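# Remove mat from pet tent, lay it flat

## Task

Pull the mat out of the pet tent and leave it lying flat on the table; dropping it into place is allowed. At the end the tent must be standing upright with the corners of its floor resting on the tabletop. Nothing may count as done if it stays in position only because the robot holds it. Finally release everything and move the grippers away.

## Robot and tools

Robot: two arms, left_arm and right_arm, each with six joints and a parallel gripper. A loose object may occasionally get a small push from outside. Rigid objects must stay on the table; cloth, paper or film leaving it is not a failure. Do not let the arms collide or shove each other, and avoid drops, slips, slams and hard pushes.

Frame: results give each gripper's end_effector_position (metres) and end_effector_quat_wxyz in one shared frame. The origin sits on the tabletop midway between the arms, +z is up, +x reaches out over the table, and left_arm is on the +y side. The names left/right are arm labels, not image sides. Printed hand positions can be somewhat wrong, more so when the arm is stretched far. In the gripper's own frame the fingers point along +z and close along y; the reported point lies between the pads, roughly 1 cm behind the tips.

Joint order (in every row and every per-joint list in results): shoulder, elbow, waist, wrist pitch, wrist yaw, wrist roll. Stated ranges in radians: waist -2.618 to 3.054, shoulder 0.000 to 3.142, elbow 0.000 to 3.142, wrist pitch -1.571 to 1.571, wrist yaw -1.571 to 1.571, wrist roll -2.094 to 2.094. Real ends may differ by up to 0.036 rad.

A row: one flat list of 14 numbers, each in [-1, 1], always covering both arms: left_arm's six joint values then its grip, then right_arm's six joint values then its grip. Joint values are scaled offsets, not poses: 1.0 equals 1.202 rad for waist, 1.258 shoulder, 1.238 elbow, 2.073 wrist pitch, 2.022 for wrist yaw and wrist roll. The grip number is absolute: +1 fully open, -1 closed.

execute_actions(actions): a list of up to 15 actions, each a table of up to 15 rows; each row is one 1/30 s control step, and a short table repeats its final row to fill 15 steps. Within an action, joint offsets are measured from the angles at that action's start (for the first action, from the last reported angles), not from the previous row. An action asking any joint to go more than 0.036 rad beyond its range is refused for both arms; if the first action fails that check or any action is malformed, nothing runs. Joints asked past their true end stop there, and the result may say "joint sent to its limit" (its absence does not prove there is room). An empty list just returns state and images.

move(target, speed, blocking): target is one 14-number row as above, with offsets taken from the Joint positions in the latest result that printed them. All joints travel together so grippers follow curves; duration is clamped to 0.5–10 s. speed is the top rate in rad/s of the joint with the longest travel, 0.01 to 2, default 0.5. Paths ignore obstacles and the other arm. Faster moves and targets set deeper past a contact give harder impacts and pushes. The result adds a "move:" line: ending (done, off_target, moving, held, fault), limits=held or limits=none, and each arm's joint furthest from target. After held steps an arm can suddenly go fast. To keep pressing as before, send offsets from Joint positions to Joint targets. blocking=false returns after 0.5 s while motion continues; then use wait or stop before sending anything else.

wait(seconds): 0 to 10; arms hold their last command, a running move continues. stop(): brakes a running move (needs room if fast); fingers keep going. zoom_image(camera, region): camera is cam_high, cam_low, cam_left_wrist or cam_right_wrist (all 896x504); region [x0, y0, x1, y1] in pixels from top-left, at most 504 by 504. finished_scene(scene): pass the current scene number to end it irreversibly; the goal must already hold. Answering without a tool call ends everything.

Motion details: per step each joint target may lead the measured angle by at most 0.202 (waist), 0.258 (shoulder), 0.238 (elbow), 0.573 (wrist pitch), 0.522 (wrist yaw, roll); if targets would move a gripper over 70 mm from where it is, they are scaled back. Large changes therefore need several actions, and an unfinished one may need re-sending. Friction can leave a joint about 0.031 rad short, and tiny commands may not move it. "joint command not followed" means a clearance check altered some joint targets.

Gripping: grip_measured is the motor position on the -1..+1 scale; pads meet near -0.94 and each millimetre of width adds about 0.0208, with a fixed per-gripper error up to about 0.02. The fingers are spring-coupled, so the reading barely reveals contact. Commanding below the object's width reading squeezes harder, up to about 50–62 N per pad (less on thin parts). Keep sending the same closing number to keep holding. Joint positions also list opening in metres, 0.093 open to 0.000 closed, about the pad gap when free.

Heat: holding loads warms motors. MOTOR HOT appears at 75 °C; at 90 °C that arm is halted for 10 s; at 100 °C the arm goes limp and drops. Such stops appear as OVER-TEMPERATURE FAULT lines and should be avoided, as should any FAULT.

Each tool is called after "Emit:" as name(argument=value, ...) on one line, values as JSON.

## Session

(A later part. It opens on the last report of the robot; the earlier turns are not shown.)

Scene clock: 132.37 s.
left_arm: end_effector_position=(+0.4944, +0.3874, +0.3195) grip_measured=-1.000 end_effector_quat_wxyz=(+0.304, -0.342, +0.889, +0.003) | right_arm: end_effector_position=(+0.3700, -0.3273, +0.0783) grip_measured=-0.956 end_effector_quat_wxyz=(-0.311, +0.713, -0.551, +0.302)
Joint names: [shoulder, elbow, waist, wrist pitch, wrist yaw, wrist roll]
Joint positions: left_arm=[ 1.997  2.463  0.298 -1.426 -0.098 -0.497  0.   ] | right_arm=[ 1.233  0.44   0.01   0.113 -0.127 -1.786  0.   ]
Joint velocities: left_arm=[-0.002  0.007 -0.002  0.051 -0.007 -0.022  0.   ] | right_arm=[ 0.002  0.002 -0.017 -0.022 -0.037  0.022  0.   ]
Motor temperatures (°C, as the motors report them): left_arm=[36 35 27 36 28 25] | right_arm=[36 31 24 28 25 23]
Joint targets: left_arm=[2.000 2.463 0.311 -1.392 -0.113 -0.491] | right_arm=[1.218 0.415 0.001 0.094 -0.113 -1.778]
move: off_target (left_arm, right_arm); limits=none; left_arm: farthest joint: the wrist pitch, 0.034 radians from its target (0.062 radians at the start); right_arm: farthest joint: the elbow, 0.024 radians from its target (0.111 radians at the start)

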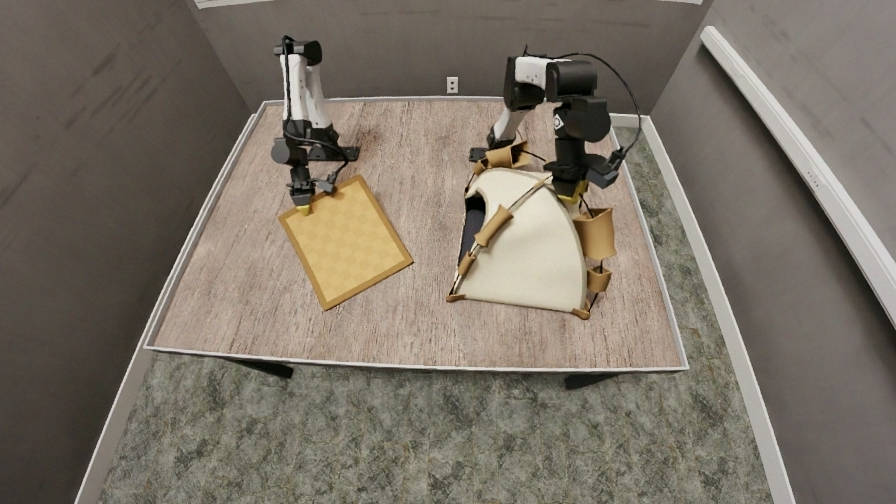

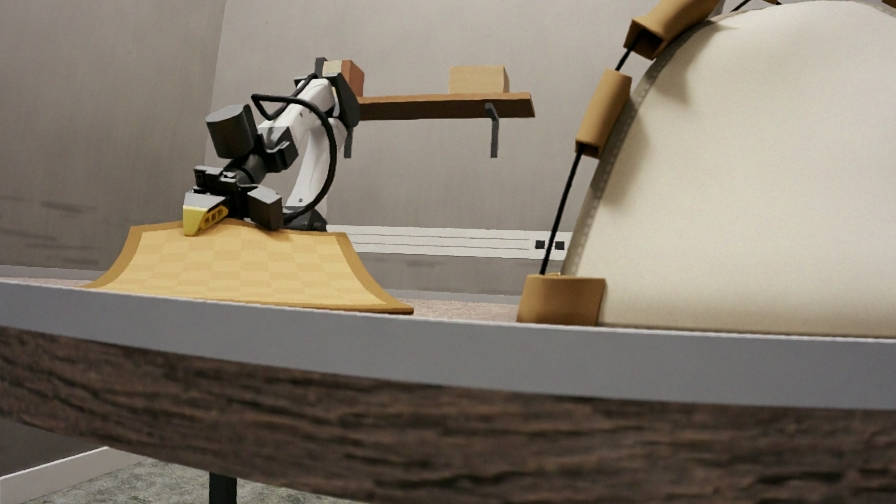

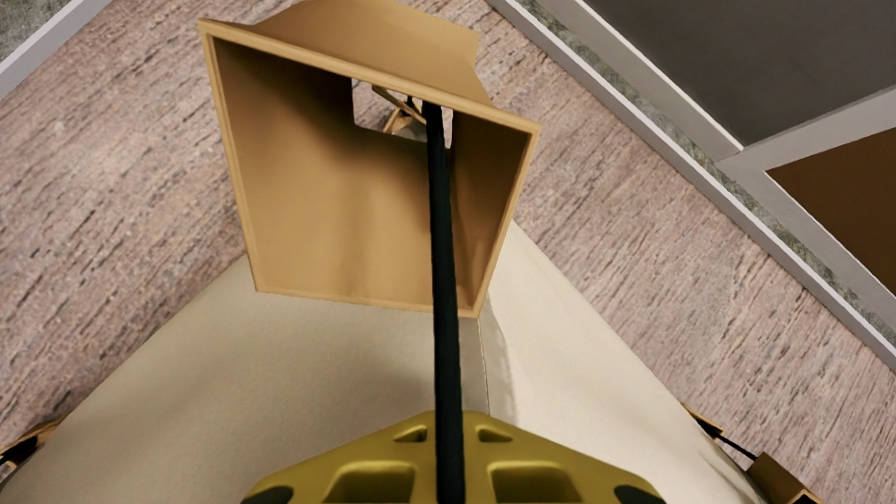

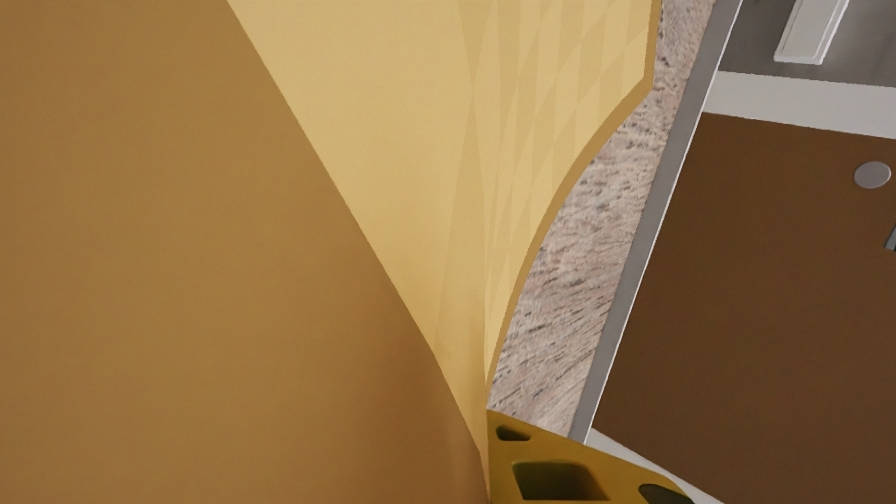

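Out. Release and retract.

Emit:
move(target=[0,0,0,0,0,0,0,0.03,0,0,0,0,0,0])

Emit:
move(target=[-0.2,0,0,0,0,0,0,-0.4,-0.17,0,-0.12,0,0,0], speed=0.4)

Emit:
move(target=[-0.6,-0.5,0,0,0,0,0,-0.3,0.15,-0.3,-0.2,0,0,0])

Scene clock: 135.27 s.
left_arm: end_effector_position=(+0.4944, +0.3874, +0.3195) grip_measured=-0.003 end_effector_quat_wxyz=(+0.304, -0.342, +0.889, +0.003) | right_arm: end_effector_position=(+0.3698, -0.3273, +0.0732) grip_measured=-0.003 end_effector_quat_wxyz=(-0.307, +0.715, -0.553, +0.296)
Joint names: [shoulder, elbow, waist, wrist pitch, wrist yaw, wrist roll]
Joint positions: left_arm=[ 1.997  2.463  0.298 -1.426 -0.098 -0.497  0.045] | right_arm=[ 1.252  0.44   0.01   0.116 -0.127 -1.786  0.045]
Joint velocities: left_arm=[ 0.017 -0.002  0.002  0.081  0.037  0.037  0.001] | right_arm=[-0.002  0.012 -0.002  0.051 -0.037  0.066 -0.002]
Motor temperatures (°C, as the motors report them): left_arm=[36 35 27 36 28 25] | right_arm=[36 31 24 29 25 23]
Joint targets: left_arm=[1.997 2.463 0.298 -1.426 -0.097 -0.497] | right_arm=[1.271 0.440 0.010 0.113 -0.127 -1.786]
move: done; limits=none; left_arm: farthest joint: the waist, 0.000 radians from its target (0.000 radians at the start); right_arm: farthest joint: the shoulder, 0.019 radians from its target (0.037 radians at the start)

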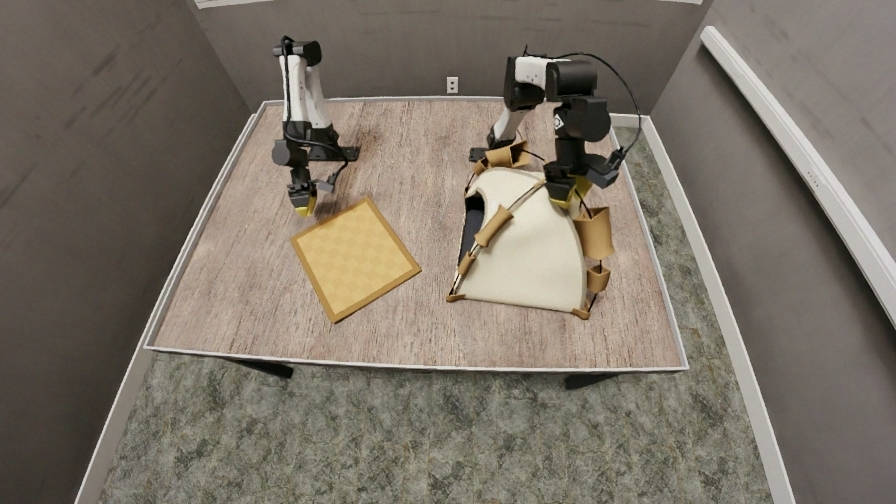

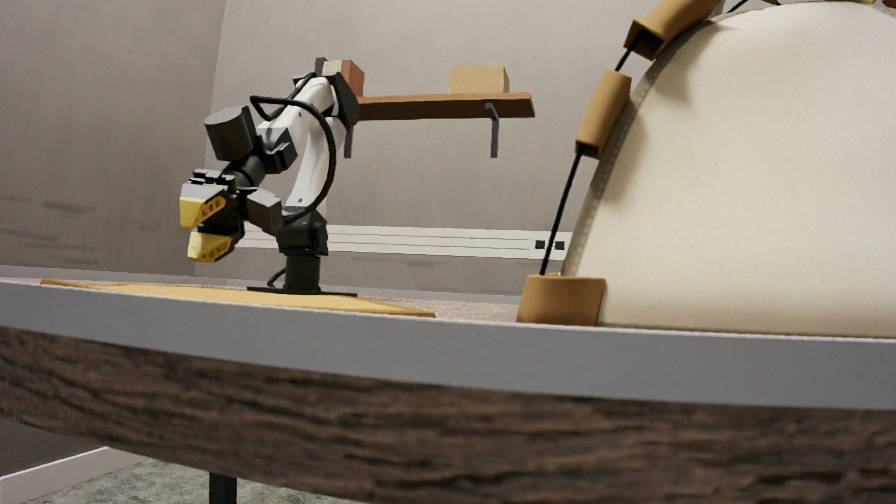

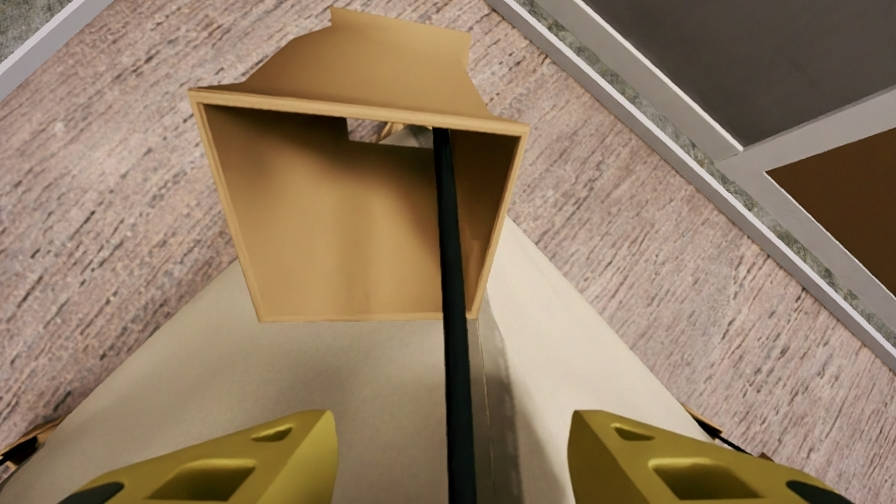

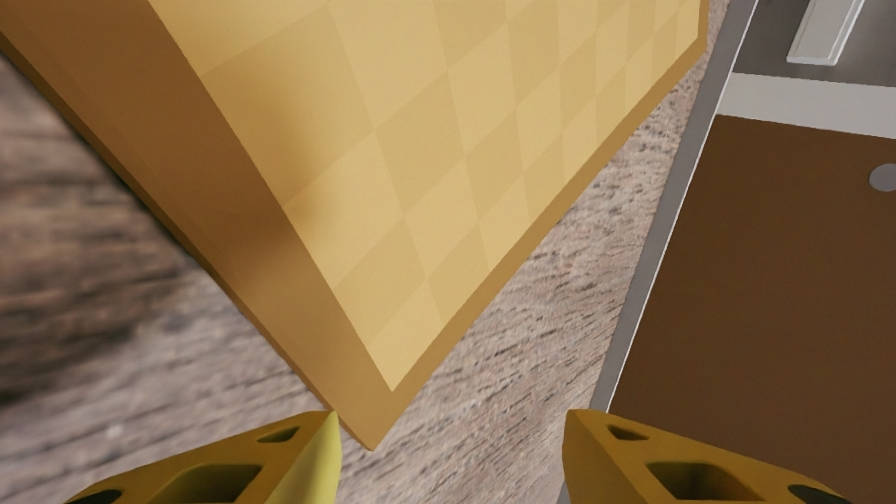

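Scene clock: 137.13 s.
left_arm: end_effector_position=(+0.4317, +0.3742, +0.4212) grip_measured=-0.003 end_effector_quat_wxyz=(+0.418, -0.332, +0.846, -0.016) | right_arm: end_effector_position=(+0.3049, -0.3260, +0.0900) grip_measured=-0.003 end_effector_quat_wxyz=(-0.328, +0.703, -0.540, +0.325)
Joint names: [shoulder, elbow, waist, wrist pitch, wrist yaw, wrist roll]
Joint positions: left_arm=[ 1.749  2.463  0.298 -1.426 -0.098 -0.497  0.045] | right_arm=[ 0.764  0.256  0.01  -0.107 -0.127 -1.786  0.045]
Joint velocities: left_arm=[-0.012 -0.012  0.002  0.022  0.037 -0.051  0.   ] | right_arm=[-0.007  0.007 -0.002  0.081 -0.037  0.007 -0.   ]
Motor temperatures (°C, as the motors report them): left_arm=[36 35 27 36 28 25] | right_arm=[35 31 24 29 25 23]
Joint targets: left_arm=[1.746 2.463 0.298 -1.426 -0.098 -0.497] | right_arm=[0.748 0.229 0.010 -0.132 -0.127 -1.786]
move: off_target (right_arm); limits=none; left_arm: farthest joint: the shoulder, 0.004 radians from its target (0.252 radians at the start); right_arm: farthest joint: the elbow, 0.026 radians from its target (0.210 radians at the start)

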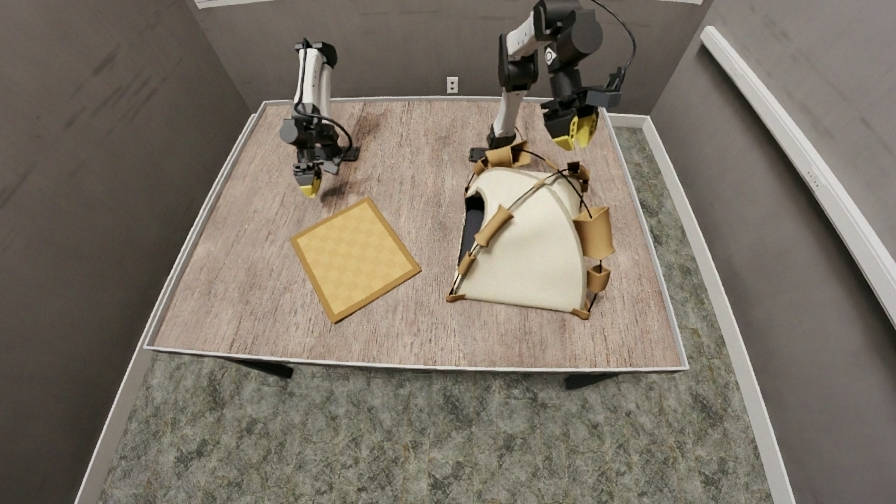

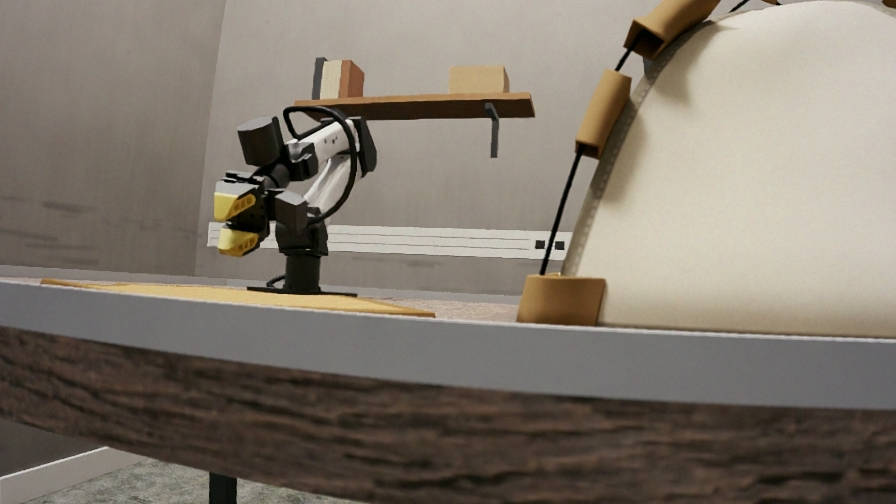

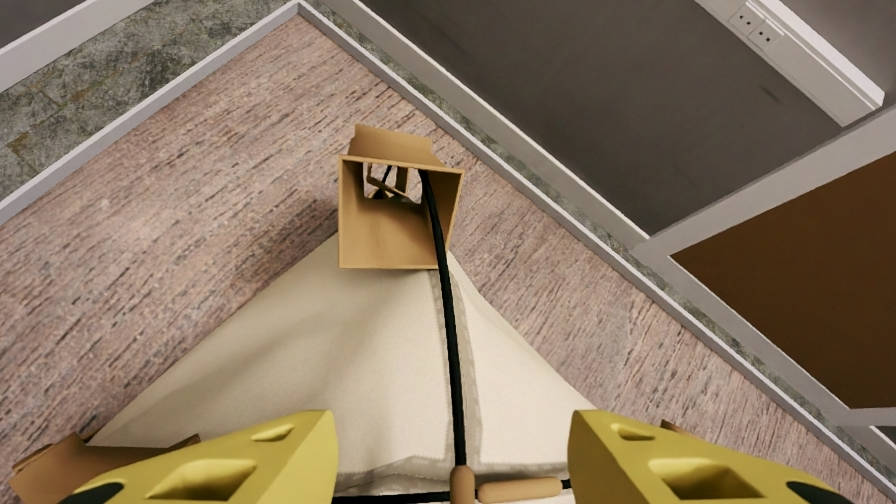

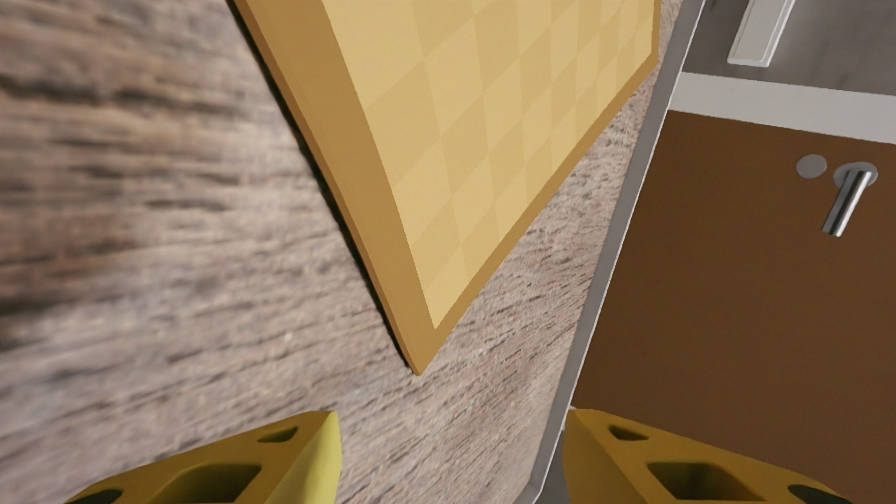

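Scene clock: 139.37 s.
left_arm: end_effector_position=(+0.2353, +0.3331, +0.4367) grip_measured=-0.003 end_effector_quat_wxyz=(+0.491, -0.322, +0.809, -0.029) | right_arm: end_effector_position=(+0.2622, -0.4076, +0.1749) grip_measured=-0.003 end_effector_quat_wxyz=(-0.294, +0.577, -0.625, +0.435)
Joint names: [shoulder, elbow, waist, wrist pitch, wrist yaw, wrist roll]
Joint positions: left_arm=[ 1.001  1.876  0.298 -1.421 -0.098 -0.497  0.045] | right_arm=[ 0.403  0.431 -0.342 -0.497 -0.127 -1.786  0.045]
Joint velocities: left_arm=[-0.017  0.002 -0.002 -0.066 -0.037  0.007  0.   ] | right_arm=[ 0.002  0.022 -0.007  0.022 -0.051 -0.066  0.   ]
Motor temperatures (°C, as the motors report them): left_arm=[36 35 27 36 28 25] | right_arm=[35 32 24 29 25 23]
Joint targets: left_arm=[0.994 1.844 0.298 -1.426 -0.098 -0.497] | right_arm=[0.387 0.441 -0.351 -0.522 -0.127 -1.786]
move: off_target (left_arm, right_arm); limits=none; left_arm: farthest joint: the elbow, 0.032 radians from its target (0.619 radians at the start); right_arm: farthest joint: the wrist pitch, 0.025 radians from its target (0.414 radians at the start)

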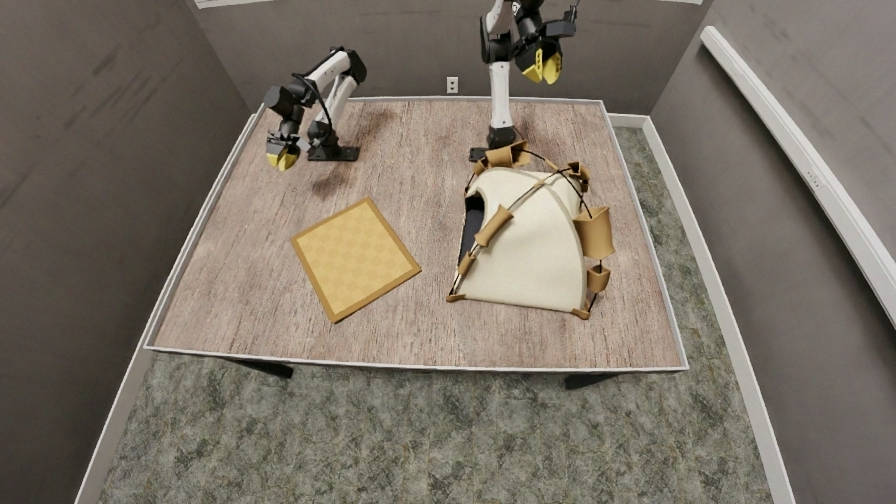

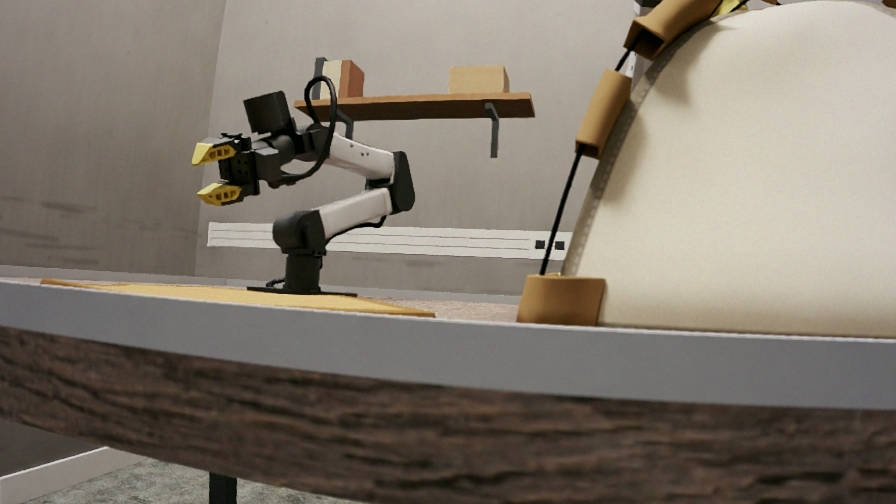

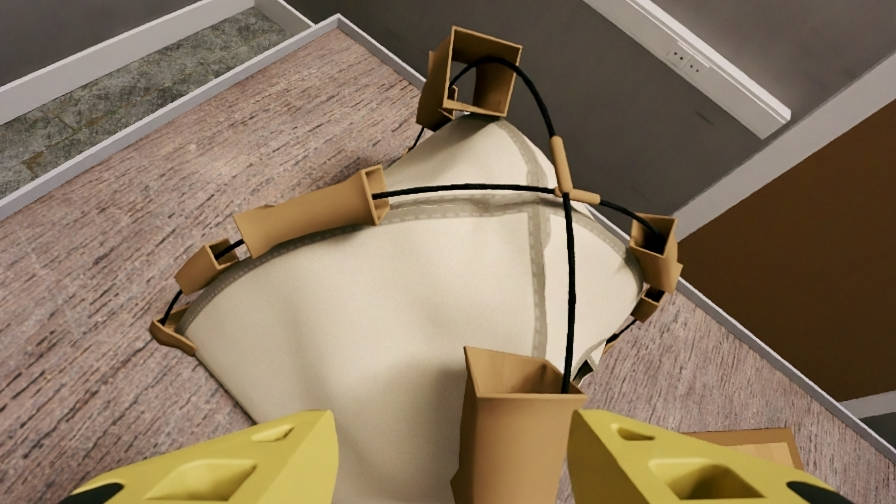

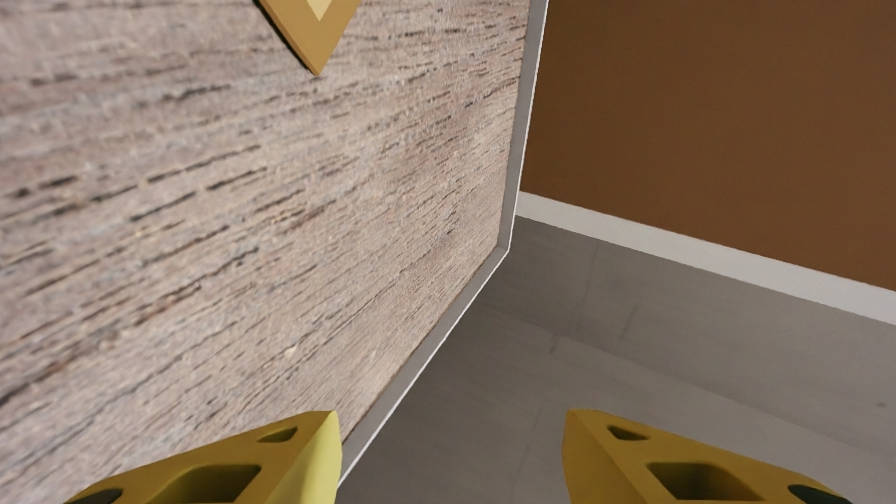

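Emit:
finished_scene(scene=2)

The scene is finished: the task was done.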